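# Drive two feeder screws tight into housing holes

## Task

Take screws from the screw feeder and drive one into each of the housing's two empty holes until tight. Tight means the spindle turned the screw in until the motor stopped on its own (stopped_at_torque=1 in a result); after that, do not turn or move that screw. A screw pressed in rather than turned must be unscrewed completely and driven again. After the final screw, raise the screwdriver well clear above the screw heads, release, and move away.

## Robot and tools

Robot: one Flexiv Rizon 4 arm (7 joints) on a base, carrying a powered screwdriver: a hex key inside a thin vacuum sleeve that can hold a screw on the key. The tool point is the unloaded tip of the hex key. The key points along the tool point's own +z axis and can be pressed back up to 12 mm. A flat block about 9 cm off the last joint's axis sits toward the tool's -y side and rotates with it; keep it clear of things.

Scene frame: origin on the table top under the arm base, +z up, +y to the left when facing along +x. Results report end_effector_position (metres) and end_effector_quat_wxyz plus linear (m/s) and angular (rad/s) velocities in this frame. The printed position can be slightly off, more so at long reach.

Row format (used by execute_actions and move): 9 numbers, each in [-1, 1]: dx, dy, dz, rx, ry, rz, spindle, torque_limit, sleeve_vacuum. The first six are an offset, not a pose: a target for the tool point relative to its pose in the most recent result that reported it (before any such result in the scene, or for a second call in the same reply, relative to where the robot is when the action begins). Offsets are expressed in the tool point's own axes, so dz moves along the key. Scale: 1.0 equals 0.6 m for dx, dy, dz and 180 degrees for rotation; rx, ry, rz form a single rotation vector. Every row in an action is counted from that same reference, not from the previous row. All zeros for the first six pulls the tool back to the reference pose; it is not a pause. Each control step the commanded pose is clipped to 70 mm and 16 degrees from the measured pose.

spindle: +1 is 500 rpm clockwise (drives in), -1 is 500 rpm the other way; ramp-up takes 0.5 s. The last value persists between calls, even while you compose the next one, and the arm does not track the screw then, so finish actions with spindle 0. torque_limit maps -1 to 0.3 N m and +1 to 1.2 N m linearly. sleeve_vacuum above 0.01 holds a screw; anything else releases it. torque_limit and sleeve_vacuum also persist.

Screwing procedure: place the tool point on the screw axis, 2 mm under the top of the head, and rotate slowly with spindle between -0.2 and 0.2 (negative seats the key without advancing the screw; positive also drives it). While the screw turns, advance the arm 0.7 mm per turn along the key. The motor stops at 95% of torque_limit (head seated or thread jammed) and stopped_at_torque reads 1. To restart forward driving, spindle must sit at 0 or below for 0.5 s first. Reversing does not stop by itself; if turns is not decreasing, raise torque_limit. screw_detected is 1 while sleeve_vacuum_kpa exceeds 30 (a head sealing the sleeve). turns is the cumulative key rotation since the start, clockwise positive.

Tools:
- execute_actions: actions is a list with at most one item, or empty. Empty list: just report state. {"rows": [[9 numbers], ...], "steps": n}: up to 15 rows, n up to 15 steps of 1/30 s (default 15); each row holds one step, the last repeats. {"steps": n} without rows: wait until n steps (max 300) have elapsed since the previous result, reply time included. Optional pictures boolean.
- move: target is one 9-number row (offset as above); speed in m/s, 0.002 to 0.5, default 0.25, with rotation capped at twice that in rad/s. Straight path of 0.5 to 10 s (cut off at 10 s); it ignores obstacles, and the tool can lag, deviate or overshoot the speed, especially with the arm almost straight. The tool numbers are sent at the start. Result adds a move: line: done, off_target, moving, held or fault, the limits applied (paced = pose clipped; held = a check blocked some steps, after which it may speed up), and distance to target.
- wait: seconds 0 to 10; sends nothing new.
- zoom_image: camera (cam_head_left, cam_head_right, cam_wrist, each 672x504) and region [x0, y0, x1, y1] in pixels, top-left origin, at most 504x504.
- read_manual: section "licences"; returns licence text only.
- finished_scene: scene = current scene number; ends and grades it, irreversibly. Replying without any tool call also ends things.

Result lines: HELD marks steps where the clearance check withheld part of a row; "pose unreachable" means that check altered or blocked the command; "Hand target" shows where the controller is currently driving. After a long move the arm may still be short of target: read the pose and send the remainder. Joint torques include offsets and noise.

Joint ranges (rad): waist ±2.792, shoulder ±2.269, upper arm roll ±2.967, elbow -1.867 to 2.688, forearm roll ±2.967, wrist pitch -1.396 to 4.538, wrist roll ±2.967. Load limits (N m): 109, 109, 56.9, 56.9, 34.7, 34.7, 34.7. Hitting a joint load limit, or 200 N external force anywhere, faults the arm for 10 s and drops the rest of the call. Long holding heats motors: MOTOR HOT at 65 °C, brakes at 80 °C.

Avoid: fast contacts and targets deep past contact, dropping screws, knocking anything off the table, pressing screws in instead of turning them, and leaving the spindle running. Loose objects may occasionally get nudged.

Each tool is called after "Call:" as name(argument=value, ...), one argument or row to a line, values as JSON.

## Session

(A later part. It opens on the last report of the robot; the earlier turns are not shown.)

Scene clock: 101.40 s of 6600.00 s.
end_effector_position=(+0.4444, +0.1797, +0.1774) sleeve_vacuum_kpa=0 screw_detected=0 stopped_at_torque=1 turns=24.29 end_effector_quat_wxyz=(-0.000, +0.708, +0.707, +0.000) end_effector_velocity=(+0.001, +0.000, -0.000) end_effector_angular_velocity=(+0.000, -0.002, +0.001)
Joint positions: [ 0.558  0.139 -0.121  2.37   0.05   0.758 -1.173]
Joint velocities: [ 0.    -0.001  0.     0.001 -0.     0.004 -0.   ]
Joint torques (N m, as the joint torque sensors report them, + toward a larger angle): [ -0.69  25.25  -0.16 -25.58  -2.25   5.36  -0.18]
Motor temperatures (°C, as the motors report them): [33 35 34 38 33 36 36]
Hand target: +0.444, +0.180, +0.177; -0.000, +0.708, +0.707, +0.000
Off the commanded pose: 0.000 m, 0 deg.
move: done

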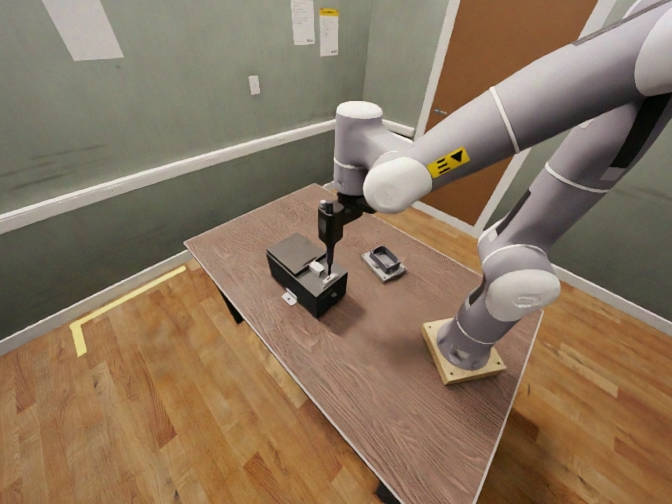

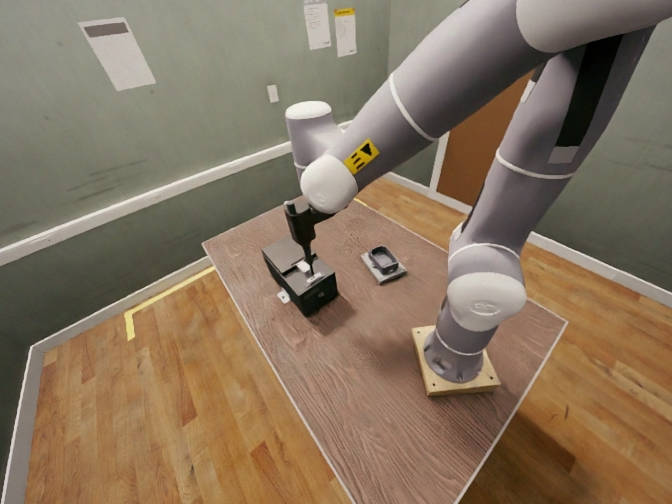

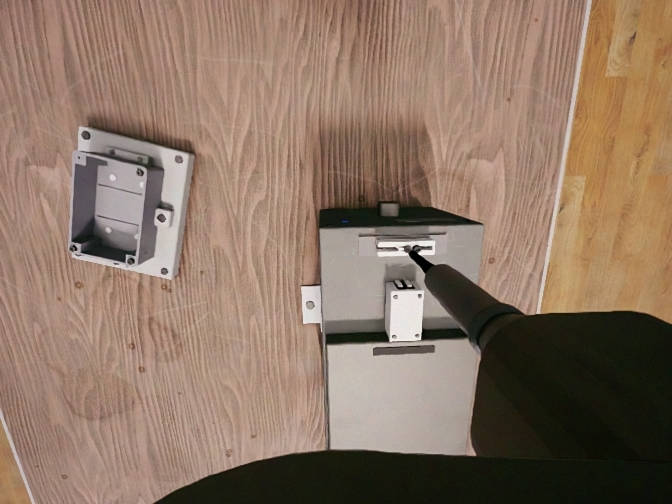

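Call:
move(
  target=[0,0,0.0192,0,0,0,-0.2,0,1],
  speed=0.008,
)

Call:
execute_actions(
  actions=[
    {"rows":[[0,0,0,0,0,0,0,0,1]],"steps":3},
  ],
  pictures=false,
)

Scene clock: 106.17 s of 6600.00 s.
end_effector_position=(+0.4444, +0.1796, +0.1660) sleeve_vacuum_kpa=39 screw_detected=1 stopped_at_torque=1 turns=21.57 end_effector_quat_wxyz=(-0.000, +0.708, +0.707, +0.000) end_effector_velocity=(+0.001, +0.000, +0.000) end_effector_angular_velocity=(+0.001, -0.002, -0.000)
Joint positions: [ 0.56   0.113 -0.121  2.382  0.056  0.796 -1.177]
Joint velocities: [ 0.    -0.    -0.    -0.     0.     0.002 -0.   ]
Joint torques (N m, as the joint torque sensors report them, + toward a larger angle): [ -1.04  26.18  -0.56 -24.35  -2.28   5.7   -0.01]
Motor temperatures (°C, as the motors report them): [33 35 34 38 33 36 36]
Hand target: +0.444, +0.180, +0.166; -0.000, +0.708, +0.707, +0.000
Off the commanded pose: 0.000 m, 0 deg.
After step 90, 0.10 s passed at rest.
move: done

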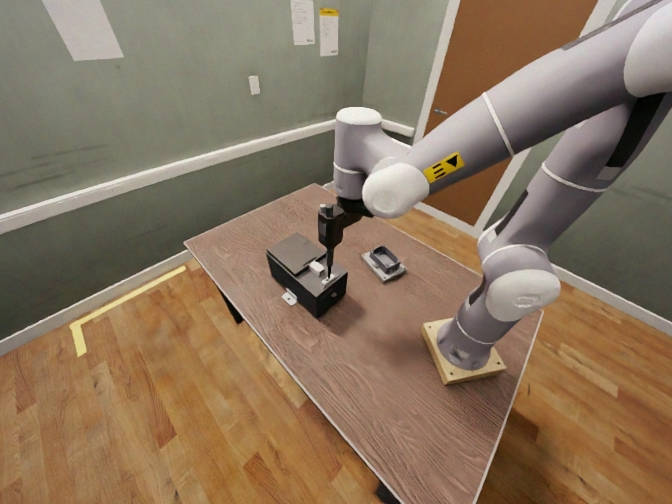

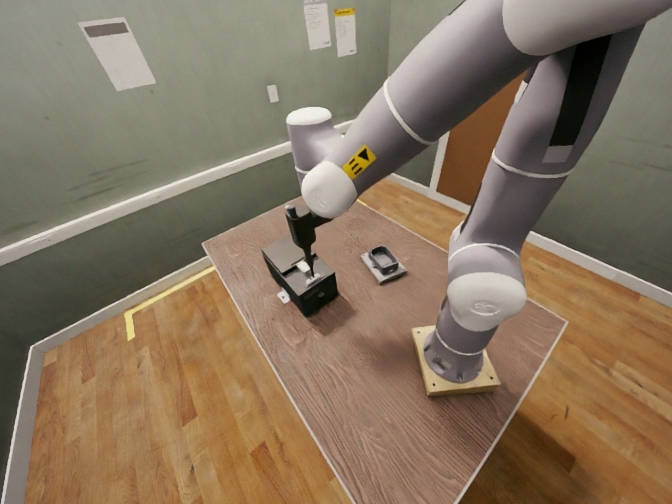

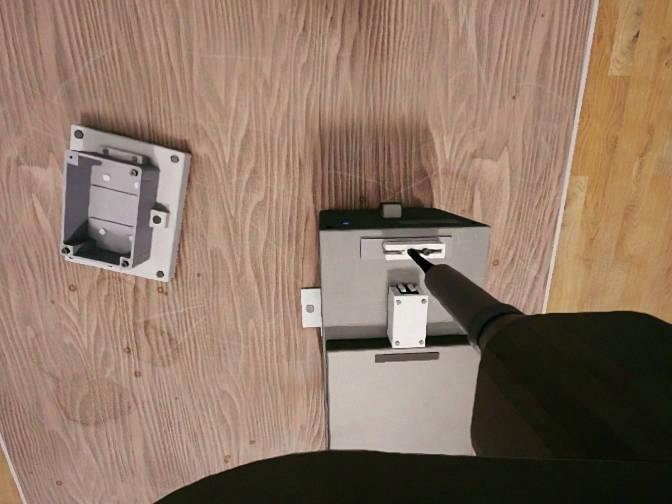

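Scene clock: 106.27 s of 6600.00 s.
end_effector_position=(+0.4445, +0.1796, +0.1660) sleeve_vacuum_kpa=39 screw_detected=1 stopped_at_torque=1 turns=21.57 end_effector_quat_wxyz=(-0.000, +0.708, +0.707, +0.000) end_effector_velocity=(+0.000, +0.000, +0.000) end_effector_angular_velocity=(-0.000, -0.000, +0.000)
Joint positions: [ 0.56   0.113 -0.121  2.382  0.056  0.796 -1.177]
Joint velocities: [-0.  0.  0. -0. -0.  0.  0.]
Joint torques (N m, as the joint torque sensors report them, + toward a larger angle): [ -1.52  27.76  -0.57 -25.56  -2.29   4.87  -0.16]
Motor temperatures (°C, as the motors report them): [33 35 34 38 33 36 36]
Hand target: +0.444, +0.180, +0.166; -0.000, +0.708, +0.707, +0.000
Off the commanded pose: 0.000 m, 0 deg.
Steps of this call (steps 1 to 3: all 3 steps of this action). Readings (end_effector_position | what the end effector reports):
1: (+0.4445, +0.1796, +0.1660) | sleeve_vacuum_kpa=39 screw_detected=1 stopped_at_torque=1 turns=21.57
2: (+0.4445, +0.1796, +0.1660) | sleeve_vacuum_kpa=39 screw_detected=1 stopped_at_torque=1 turns=21.57
3: the state above

Call:
move(
  target=[0,0,-0.06,0,0,0,0,0,1],
  speed=0.04,
)

Call:
move(
  target=[-0.17,-0.05,0,0,0,0,0,0,1],
  speed=0.15,
)

Call:
move(
  target=[-0.404,-0.097,0.184,0,0,0,0,0,1],
  speed=0.15,
)

Call:
wait(
  seconds=0.4,
)

Call:
zoom_image(
  camera="cam_wrist",
  region=[380,220,450,280],
)

Scene clock: 111.70 s of 6600.00 s.
end_effector_position=(+0.4444, +0.1797, +0.2020) sleeve_vacuum_kpa=39 screw_detected=1 stopped_at_torque=1 turns=21.57 end_effector_quat_wxyz=(-0.000, +0.708, +0.707, +0.000) end_effector_velocity=(-0.000, -0.000, +0.000) end_effector_angular_velocity=(-0.001, +0.001, +0.000)
Joint positions: [ 0.553  0.189 -0.119  2.339  0.04   0.678 -1.166]
Joint velocities: [-0.     0.001  0.    -0.001 -0.001 -0.002  0.   ]
Joint torques (N m, as the joint torque sensors report them, + toward a larger angle): [ -2.55  26.25  -0.35 -28.32  -3.19   4.07   0.21]
Motor temperatures (°C, as the motors report them): [33 35 34 38 33 36 36]
Hand target: +0.444, +0.180, +0.202; -0.000, +0.708, +0.707, +0.000
Off the commanded pose: 0.000 m, 0 deg.
After step 90, 1.23 s passed at rest.
move: done

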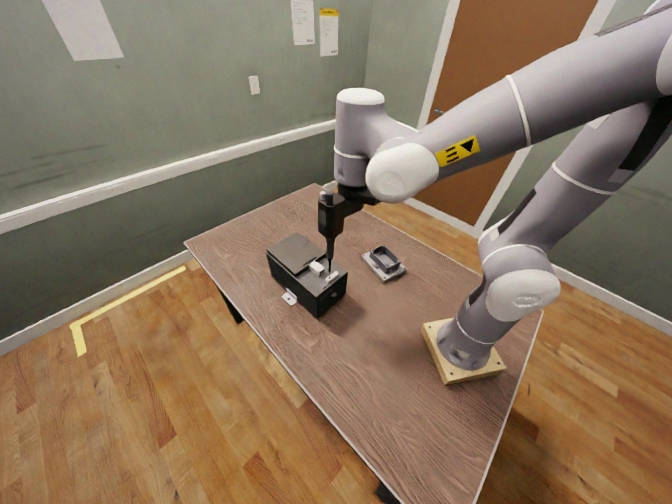

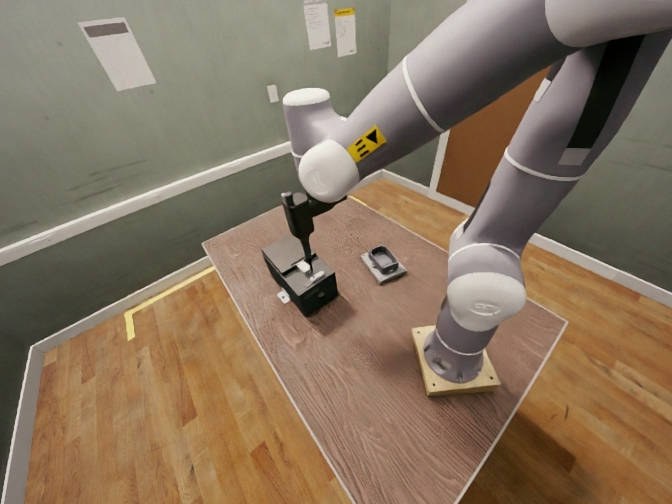

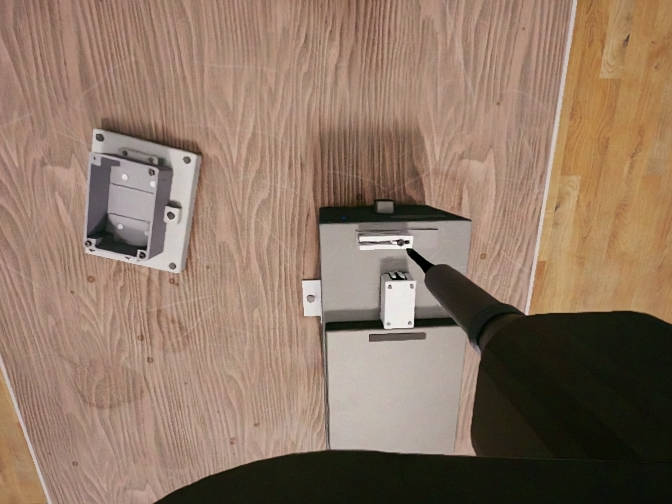

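Scene clock: 112.80 s of 6600.00 s.
end_effector_position=(+0.4143, +0.0779, +0.2021) sleeve_vacuum_kpa=39 screw_detected=1 stopped_at_torque=1 turns=21.57 end_effector_quat_wxyz=(-0.000, +0.708, +0.707, +0.000) end_effector_velocity=(-0.001, -0.001, -0.000) end_effector_angular_velocity=(-0.000, +0.000, +0.001)
Joint positions: [ 0.432  0.3   -0.223  2.45   0.011  0.67  -1.367]
Joint velocities: [-0.001  0.001 -0.001  0.001 -0.    -0.    -0.003]
Joint torques (N m, as the joint torque sensors report them, + toward a larger angle): [ -3.47  20.4   -0.26 -27.09  -2.96   3.95   0.05]
Motor temperatures (°C, as the motors report them): [33 35 34 38 33 36 36]
Hand target: +0.414, +0.078, +0.202; -0.000, +0.708, +0.707, +0.000
Off the commanded pose: 0.000 m, 0 deg.
move: done

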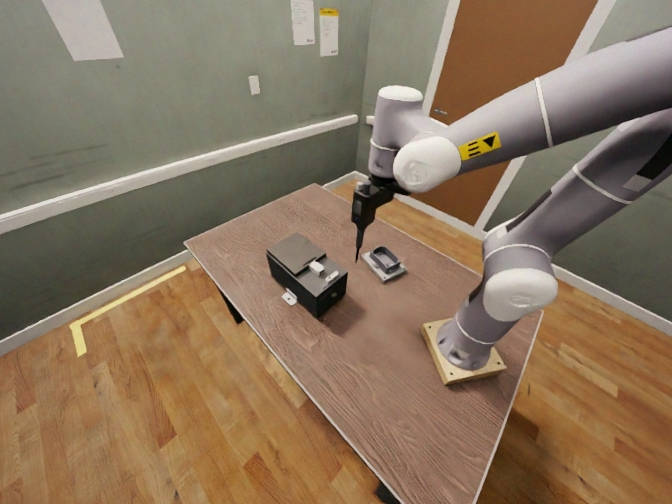

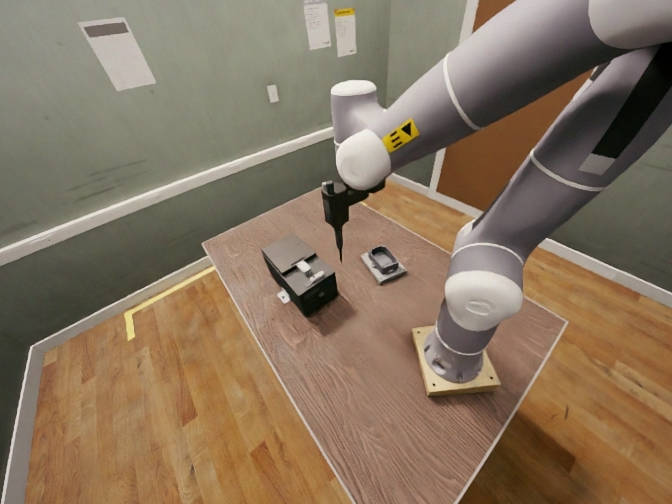

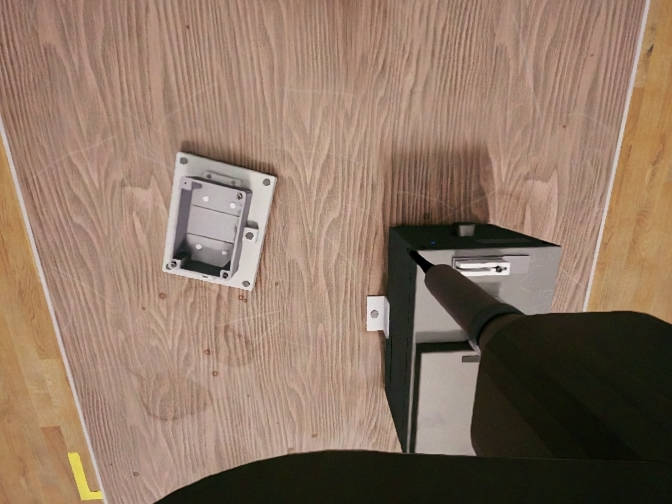

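Scene clock: 115.07 s of 6600.00 s.
end_effector_position=(+0.3553, -0.1655, +0.0915) sleeve_vacuum_kpa=39 screw_detected=1 stopped_at_torque=1 turns=21.57 end_effector_quat_wxyz=(+0.001, +0.708, +0.707, -0.000) end_effector_velocity=(+0.000, +0.000, -0.000) end_effector_angular_velocity=(+0.005, -0.000, +0.002)
Joint positions: [ 0.229 -0.177 -0.647  2.425  0.393  0.987 -2.316]
Joint velocities: [-0.005 -0.006  0.002 -0.007  0.012 -0.007 -0.014]
Joint torques (N m, as the joint torque sensors report them, + toward a larger angle): [ -3.59  25.53  -4.54 -18.6   -2.3    3.44   0.09]
Motor temperatures (°C, as the motors report them): [33 34 34 38 33 36 36]
Hand target: +0.355, -0.165, +0.091; +0.001, +0.708, +0.707, -0.000
Off the commanded pose: 0.001 m, 0 deg.
move: done

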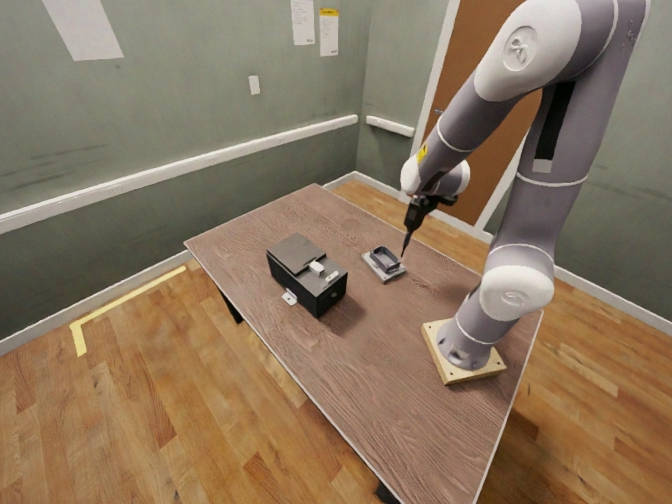

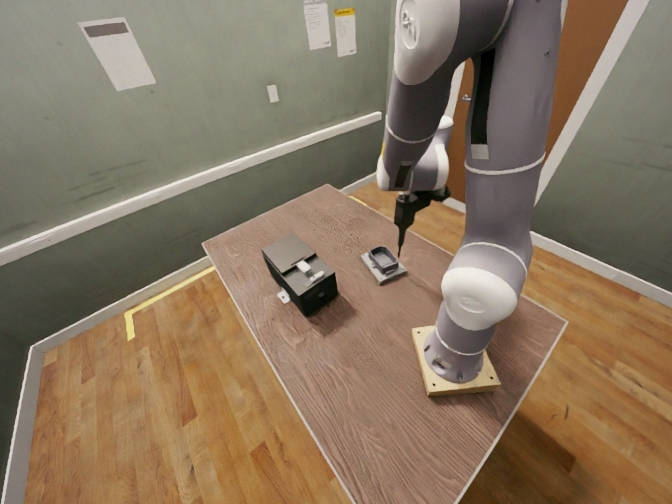

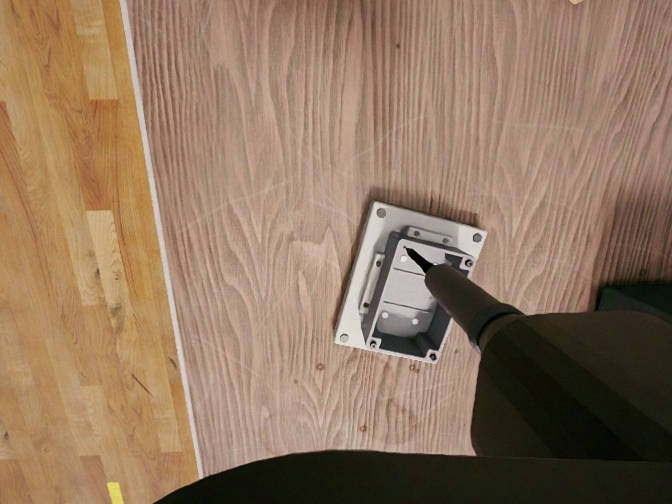

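Scene clock: 115.47 s of 6600.00 s.
end_effector_position=(+0.3553, -0.1656, +0.0915) sleeve_vacuum_kpa=39 screw_detected=1 stopped_at_torque=1 turns=21.57 end_effector_quat_wxyz=(+0.001, +0.708, +0.707, -0.000) end_effector_velocity=(-0.000, +0.000, -0.000) end_effector_angular_velocity=(+0.000, +0.001, +0.000)
Joint positions: [ 0.229 -0.177 -0.646  2.424  0.394  0.987 -2.317]
Joint velocities: [-0.     0.     0.     0.    -0.    -0.001 -0.   ]
Joint torques (N m, as the joint torque sensors report them, + toward a larger angle): [ -4.16  25.93  -4.73 -18.81  -1.89   3.21  -0.11]
Motor temperatures (°C, as the motors report them): [33 34 34 38 33 36 36]
Hand target: +0.355, -0.165, +0.091; +0.001, +0.708, +0.707, -0.000
Off the commanded pose: 0.001 m, 0 deg.
Steps of this call (steps 1 to 12: nothing new was sent). Readings (end_effector_position | what the end effector reports):
1: (+0.3553, -0.1655, +0.0915) | sleeve_vacuum_kpa=39 screw_detected=1 stopped_at_torque=1 turns=21.57
2: (+0.3553, -0.1656, +0.0915) | sleeve_vacuum_kpa=39 screw_detected=1 stopped_at_torque=1 turns=21.57
4: (+0.3553, -0.1656, +0.0915) | sleeve_vacuum_kpa=39 screw_detected=1 stopped_at_torque=1 turns=21.57
8: (+0.3553, -0.1656, +0.0915) | sleeve_vacuum_kpa=39 screw_detected=1 stopped_at_torque=1 turns=21.57
12: the state above

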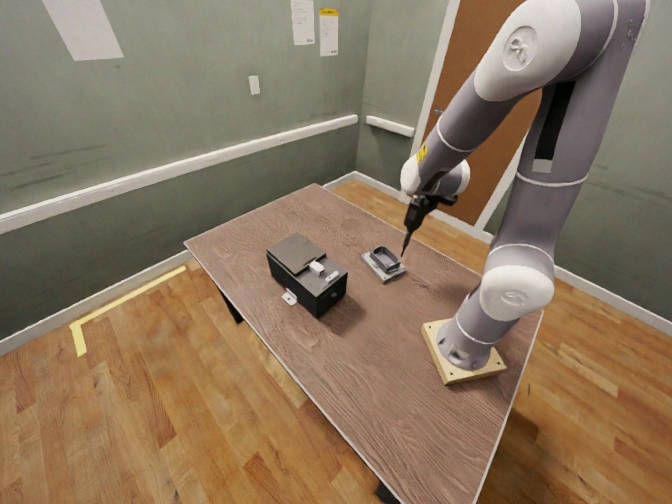

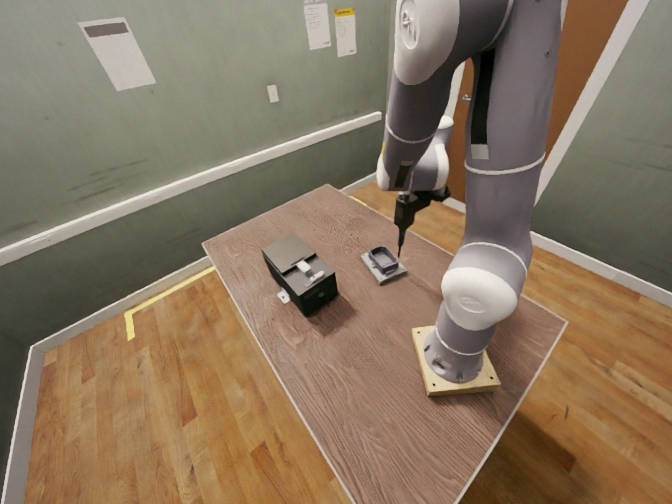

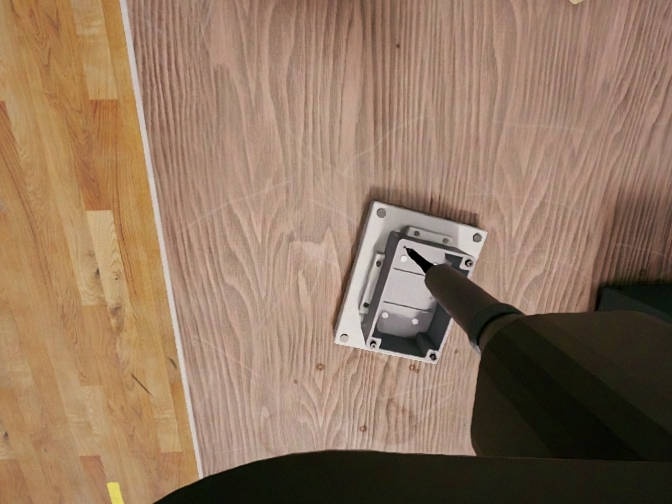

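Region (380, 220, 450, 280) of cam_wrist's 672x504 image, scaled by 7.200, with more detail than that image has; it fills the top 432 rows of this view, and the rest is white.

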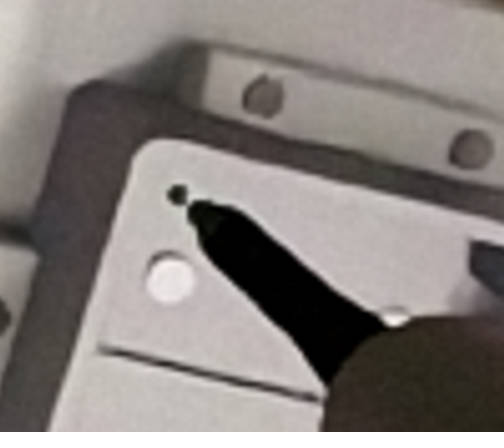

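Call:
move(
  target=[0.0024,0.0035,0,0,0,0,0,0,1],
  speed=0.005,
)

Call:
wait(
  seconds=0.3,
)

Call:
zoom_image(
  camera="cam_wrist",
  region=[380,220,450,280],
)

Scene clock: 120.30 s of 6600.00 s.
end_effector_position=(+0.3574, -0.1643, +0.0915) sleeve_vacuum_kpa=39 screw_detected=1 stopped_at_torque=1 turns=21.57 end_effector_quat_wxyz=(+0.001, +0.708, +0.707, -0.000) end_effector_velocity=(-0.000, +0.000, -0.000) end_effector_angular_velocity=(+0.000, +0.001, +0.000)
Joint positions: [ 0.232 -0.178 -0.645  2.423  0.394  0.986 -2.312]
Joint velocities: [ 0.    -0.     0.     0.    -0.    -0.     0.001]
Joint torques (N m, as the joint torque sensors report them, + toward a larger angle): [ -2.04  25.28  -4.29 -18.38  -2.35   3.08   0.56]
Motor temperatures (°C, as the motors report them): [33 34 34 38 33 36 36]
Hand target: +0.357, -0.164, +0.091; +0.001, +0.708, +0.707, -0.000
Off the commanded pose: 0.000 m, 0 deg.
After step 90, 1.10 s passed at rest.
move: done

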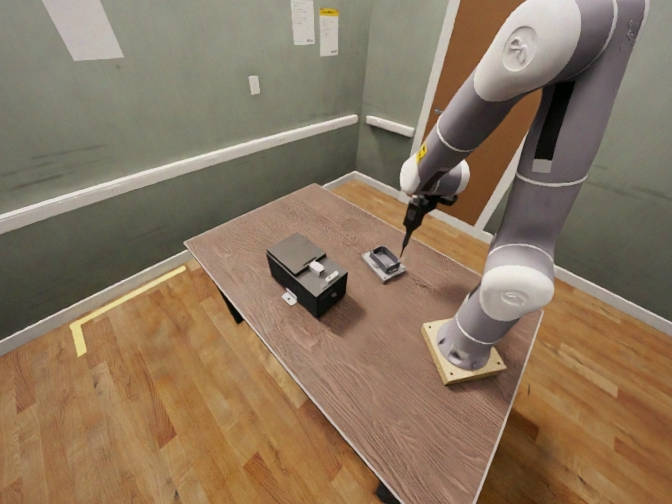

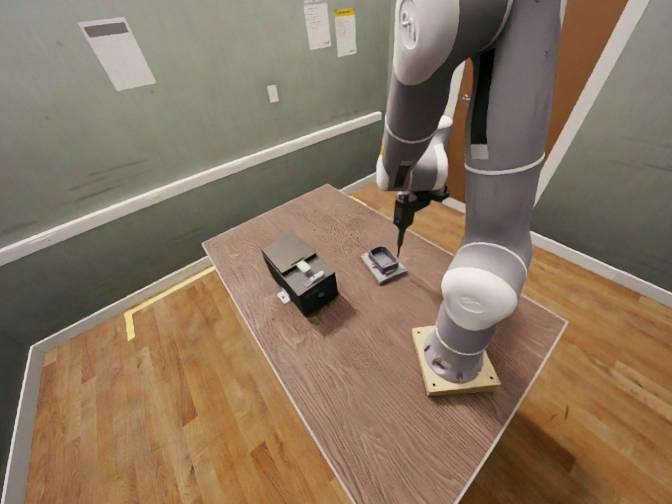

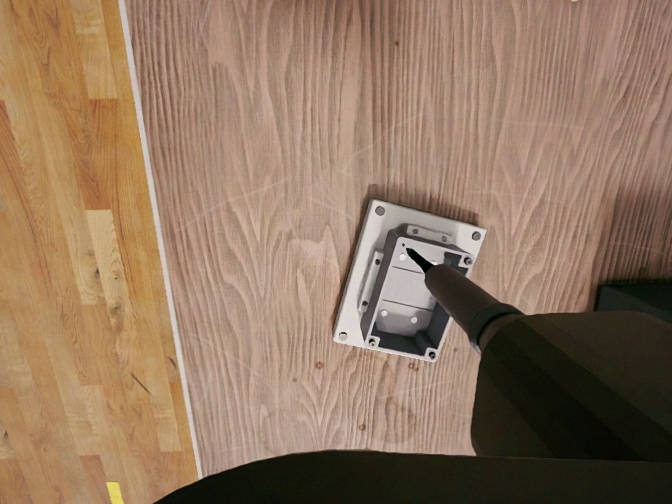

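Scene clock: 120.60 s of 6600.00 s.
end_effector_position=(+0.3574, -0.1643, +0.0915) sleeve_vacuum_kpa=39 screw_detected=1 stopped_at_torque=1 turns=21.57 end_effector_quat_wxyz=(+0.001, +0.708, +0.707, -0.000) end_effector_velocity=(-0.000, -0.000, +0.000) end_effector_angular_velocity=(+0.000, -0.000, -0.001)
Joint positions: [ 0.232 -0.178 -0.645  2.422  0.394  0.986 -2.312]
Joint velocities: [ 0.  0. -0.  0.  0. -0.  0.]
Joint torques (N m, as the joint torque sensors report them, + toward a larger angle): [ -2.37  25.61  -4.45 -18.42  -2.24   3.05   0.33]
Motor temperatures (°C, as the motors report them): [33 34 34 38 33 36 36]
Hand target: +0.357, -0.164, +0.091; +0.001, +0.708, +0.707, -0.000
Off the commanded pose: 0.000 m, 0 deg.
Steps of this call (steps 1 to 9: nothing new was sent). Readings (end_effector_position | what the end effector reports):
1: (+0.3574, -0.1643, +0.0915) | sleeve_vacuum_kpa=39 screw_detected=1 stopped_at_torque=1 turns=21.57
2: (+0.3574, -0.1643, +0.0915) | sleeve_vacuum_kpa=39 screw_detected=1 stopped_at_torque=1 turns=21.57
4: (+0.3574, -0.1643, +0.0915) | sleeve_vacuum_kpa=39 screw_detected=1 stopped_at_torque=1 turns=21.57
8: (+0.3574, -0.1643, +0.0915) | sleeve_vacuum_kpa=39 screw_detected=1 stopped_at_torque=1 turns=21.57
9: the state above

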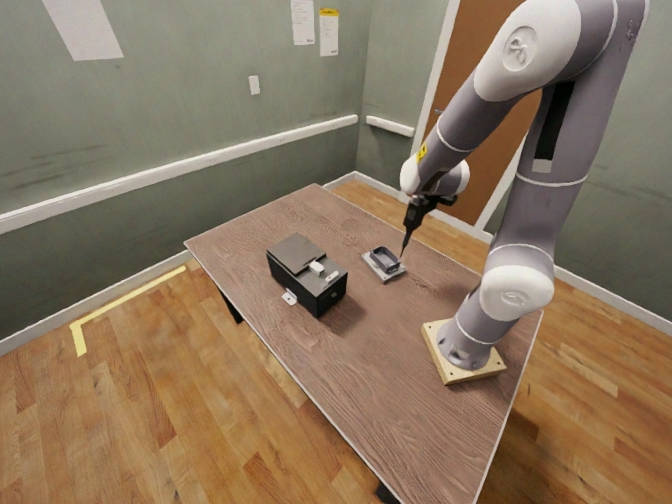

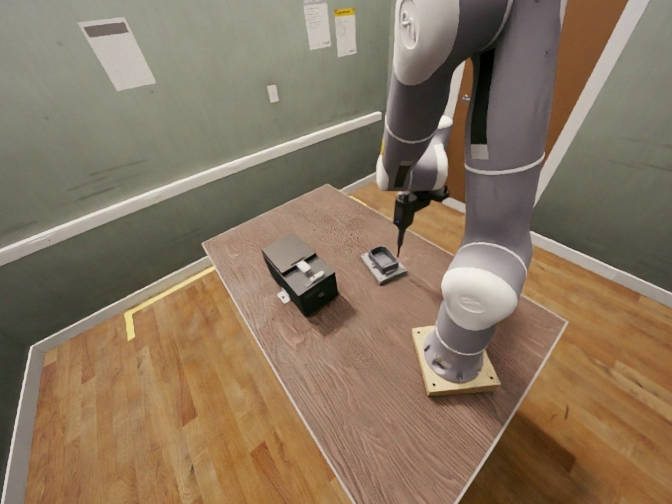

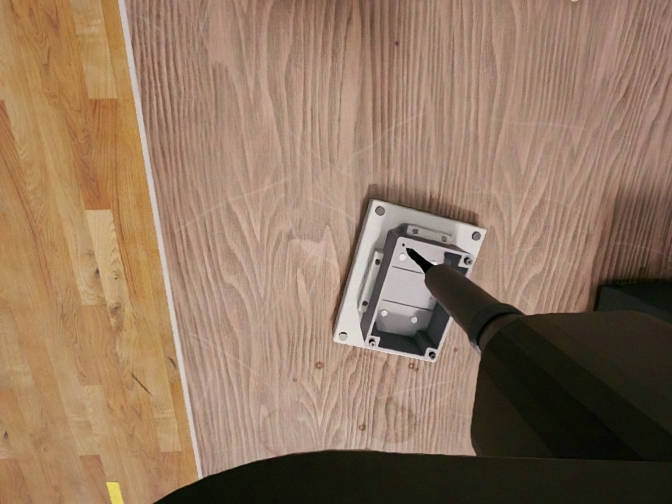

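Region (380, 220, 450, 280) of cam_wrist's 672x504 image, scaled by 7.200, with more detail than that image has; it fills the top 432 rows of this view, and the rest is white.

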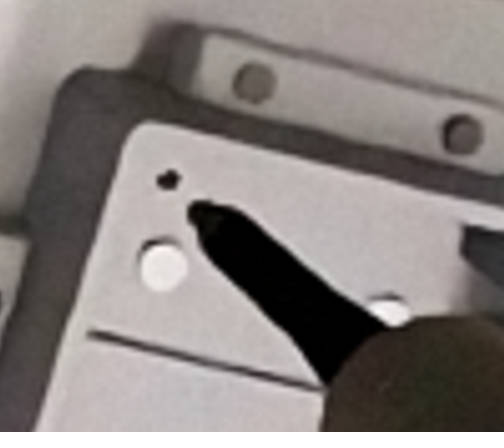

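Call:
move(
  target=[0.0005,0.0004,0.0233,0,0,0,0,0,1],
  speed=0.01,
)

Call:
zoom_image(
  camera="cam_wrist",
  region=[380,220,450,280],
)

Call:
move(
  target=[0,0,0.011,0,0,0,0.3,0,1],
  speed=0.002,
)

Call:
execute_actions(
  actions=[
    {"rows":[[0,0,0,0,0,0,0,0,1]],"steps":3},
  ],
  pictures=false,
)

Call:
zoom_image(
  camera="cam_wrist",
  region=[380,220,450,280],
)

Scene clock: 127.37 s of 6600.00 s.
end_effector_position=(+0.3575, -0.1638, +0.0775) sleeve_vacuum_kpa=39 screw_detected=1 stopped_at_torque=1 turns=21.57 end_effector_quat_wxyz=(+0.001, +0.708, +0.707, -0.000) end_effector_velocity=(+0.000, -0.000, -0.000) end_effector_angular_velocity=(-0.000, -0.001, +0.000)
Joint positions: [ 0.219 -0.236 -0.62   2.405  0.466  1.007 -2.362]
Joint velocities: [-0.    -0.002  0.001 -0.001  0.003  0.001 -0.003]
Joint torques (N m, as the joint torque sensors report them, + toward a larger angle): [ -4.31  27.36  -5.35 -17.21  -1.58   4.68  -0.33]
Motor temperatures (°C, as the motors report them): [33 34 34 38 33 36 36]
Hand target: +0.358, -0.164, +0.077; +0.001, +0.708, +0.707, -0.000
Off the commanded pose: 0.000 m, 0 deg.
After step 90, 2.13 s passed at rest.
move: done

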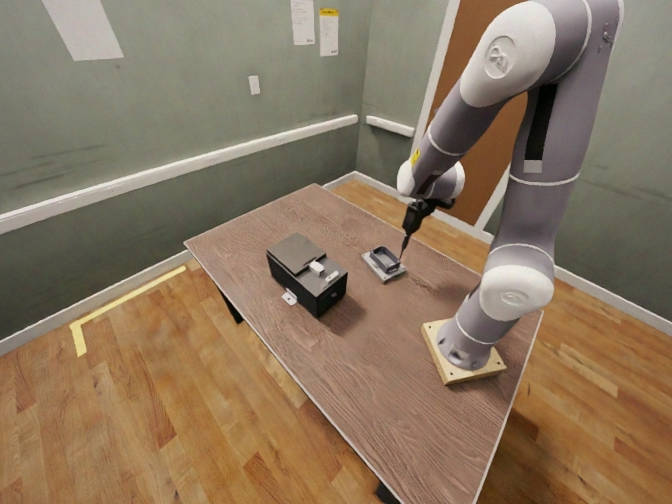

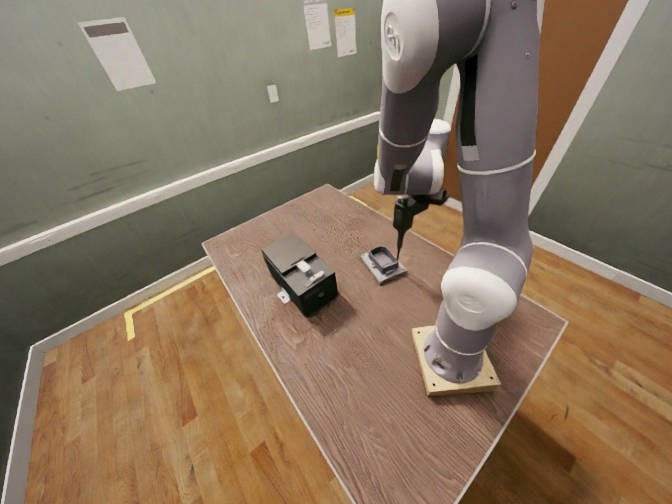

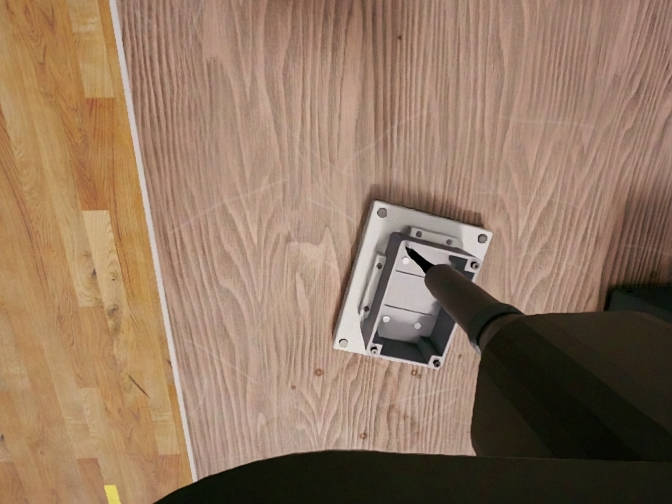

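Region (380, 220, 450, 280) of cam_wrist's 672x504 image, scaled by 7.200, with more detail than that image has; it fills the top 432 rows of this view, and the rest is white.

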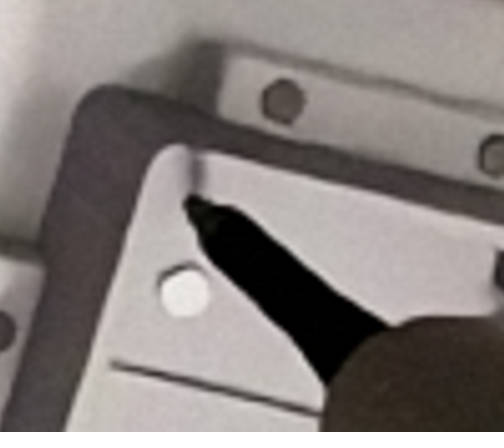

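Scene clock: 130.90 s of 6600.00 s.
end_effector_position=(+0.3574, -0.1638, +0.0709) sleeve_vacuum_kpa=40 screw_detected=1 stopped_at_torque=0 turns=30.26 end_effector_quat_wxyz=(+0.001, +0.708, +0.707, -0.000) end_effector_velocity=(-0.001, +0.000, -0.001) end_effector_angular_velocity=(+0.000, +0.001, -0.001)
Joint positions: [ 0.212 -0.262 -0.609  2.396  0.499  1.016 -2.385]
Joint velocities: [ 0.    -0.002 -0.     0.     0.001 -0.001 -0.001]
Joint torques (N m, as the joint torque sensors report them, + toward a larger angle): [ -4.09  27.49  -4.87 -15.88  -1.33   4.46   0.1 ]
Motor temperatures (°C, as the motors report them): [33 34 34 38 33 36 36]
Hand target: +0.358, -0.164, +0.071; +0.001, +0.708, +0.707, -0.000
Off the commanded pose: 0.000 m, 0 deg.
move: done

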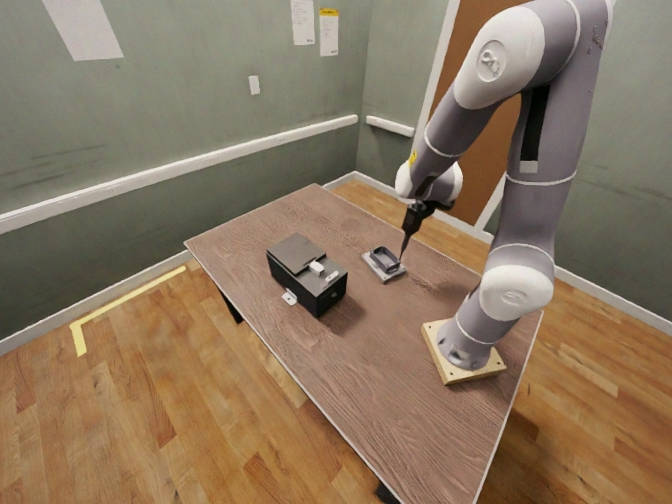

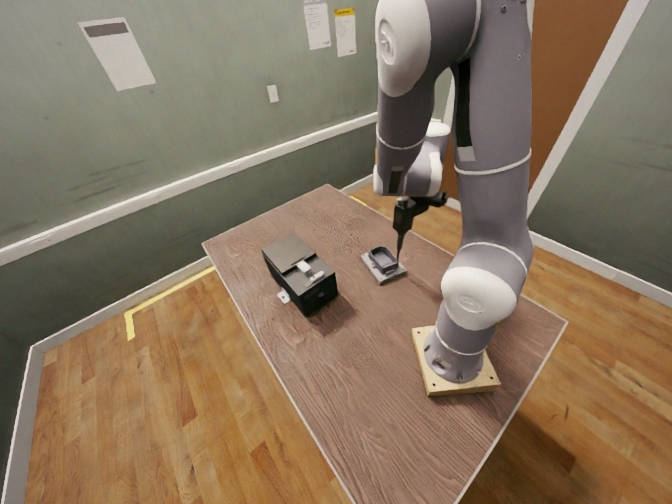

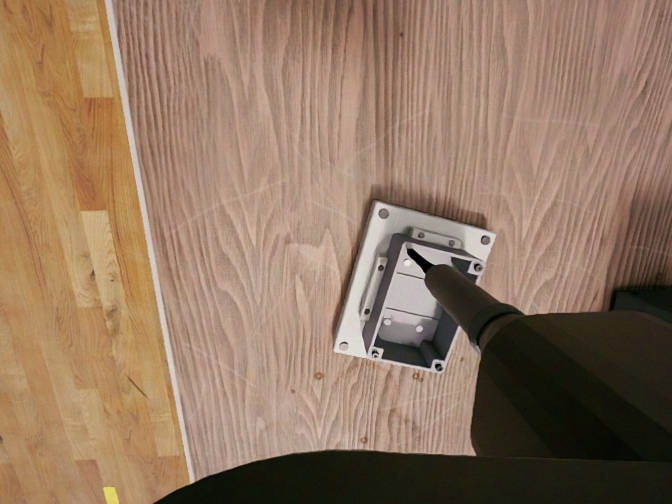

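Scene clock: 131.00 s of 6600.00 s.
end_effector_position=(+0.3574, -0.1638, +0.0709) sleeve_vacuum_kpa=40 screw_detected=1 stopped_at_torque=0 turns=30.26 end_effector_quat_wxyz=(+0.001, +0.708, +0.707, -0.000) end_effector_velocity=(-0.000, -0.000, +0.000) end_effector_angular_velocity=(+0.000, +0.000, -0.000)
Joint positions: [ 0.212 -0.262 -0.609  2.396  0.499  1.016 -2.385]
Joint velocities: [-0.  0. -0.  0. -0. -0.  0.]
Joint torques (N m, as the joint torque sensors report them, + toward a larger angle): [ -3.35  28.67  -5.99 -16.03  -1.84   4.07   0.26]
Motor temperatures (°C, as the motors report them): [33 34 34 38 33 36 36]
Hand target: +0.357, -0.164, +0.071; +0.001, +0.708, +0.707, -0.000
Off the commanded pose: 0.000 m, 0 deg.
Steps of this call (steps 1 to 3: all 3 steps of this action). Readings (end_effector_position | what the end effector reports):
1: (+0.3574, -0.1638, +0.0709) | sleeve_vacuum_kpa=40 screw_detected=1 stopped_at_torque=0 turns=30.26
2: (+0.3574, -0.1638, +0.0709) | sleeve_vacuum_kpa=40 screw_detected=1 stopped_at_torque=0 turns=30.26
3: the state above

Region (380, 220, 450, 280) of cam_wrist's 672x504 image, scaled by 7.200, with more detail than that image has; it fills the top 432 rows of this view, and the rest is white.

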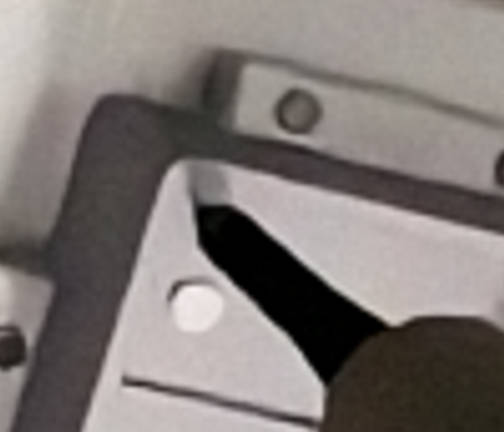

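Call:
move(
  target=[0,0,0.014,0,0,0,0.4,0,1],
  speed=0.0025,
)

Call:
execute_actions(
  actions=[
    {"rows":[[0,0,0,0,0,0,0,0,1]],"steps":3},
  ],
  pictures=false,
)

Scene clock: 137.23 s of 6600.00 s.
end_effector_position=(+0.3573, -0.1638, +0.0626) sleeve_vacuum_kpa=40 screw_detected=1 stopped_at_torque=1 turns=39.29 end_effector_quat_wxyz=(+0.001, +0.708, +0.707, -0.000) end_effector_velocity=(-0.000, +0.000, -0.000) end_effector_angular_velocity=(+0.000, +0.000, +0.000)
Joint positions: [ 0.202 -0.295 -0.592  2.385  0.539  1.027 -2.414]
Joint velocities: [-0.    -0.001 -0.    -0.     0.001 -0.    -0.001]
Joint torques (N m, as the joint torque sensors report them, + toward a larger angle): [ -3.93  28.37  -5.25 -15.44  -1.63   4.39  -0.49]
Motor temperatures (°C, as the motors report them): [33 34 34 37 33 36 36]
Hand target: +0.357, -0.164, +0.062; +0.001, +0.708, +0.707, -0.000
Off the commanded pose: 0.000 m, 0 deg.
move: done

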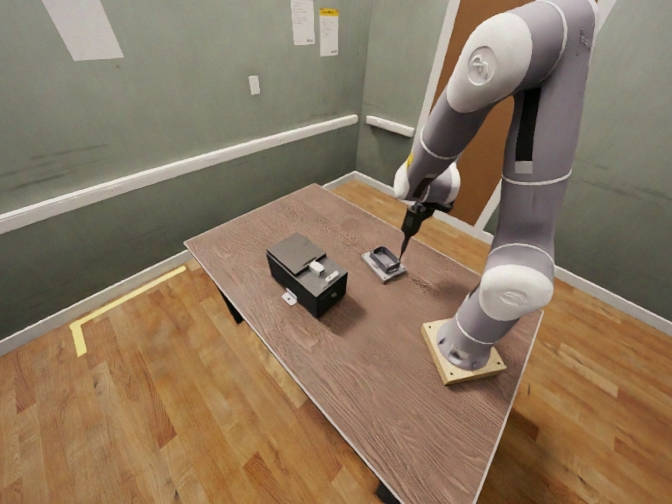

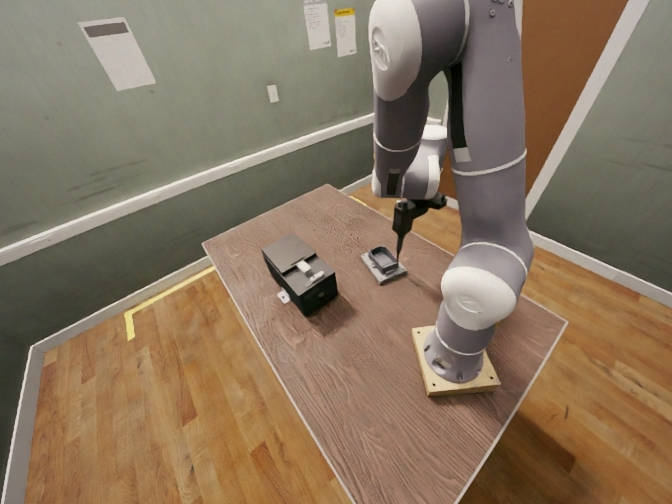

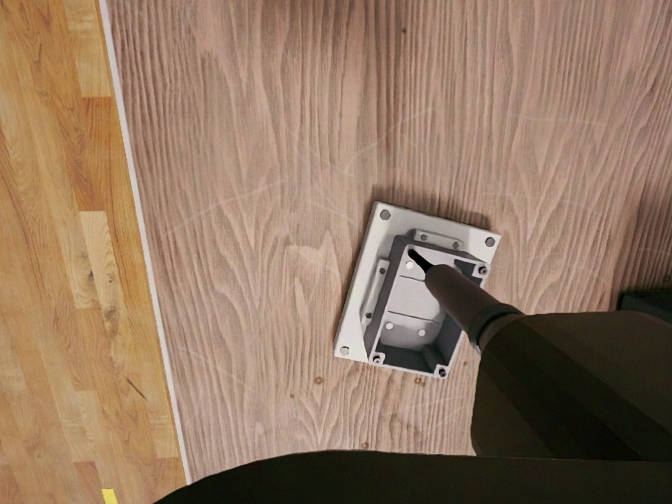

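Scene clock: 137.33 s of 6600.00 s.
end_effector_position=(+0.3573, -0.1638, +0.0626) sleeve_vacuum_kpa=40 screw_detected=1 stopped_at_torque=1 turns=39.29 end_effector_quat_wxyz=(+0.001, +0.708, +0.707, -0.000) end_effector_velocity=(+0.001, +0.000, +0.000) end_effector_angular_velocity=(-0.000, -0.001, +0.001)
Joint positions: [ 0.202 -0.295 -0.592  2.385  0.539  1.027 -2.414]
Joint velocities: [ 0.     0.001  0.001 -0.    -0.     0.     0.   ]
Joint torques (N m, as the joint torque sensors report them, + toward a larger angle): [ -3.8   29.42  -6.56 -15.31  -1.96   3.99   0.33]
Motor temperatures (°C, as the motors report them): [33 34 34 37 33 36 36]
Hand target: +0.357, -0.164, +0.063; +0.001, +0.708, +0.707, -0.000
Off the commanded pose: 0.000 m, 0 deg.
Steps of this call (steps 1 to 3: all 3 steps of this action). Readings (end_effector_position | what the end effector reports):
1: (+0.3573, -0.1638, +0.0626) | sleeve_vacuum_kpa=40 screw_detected=1 stopped_at_torque=1 turns=39.29
2: (+0.3573, -0.1638, +0.0626) | sleeve_vacuum_kpa=40 screw_detected=1 stopped_at_torque=1 turns=39.29
3: the state above


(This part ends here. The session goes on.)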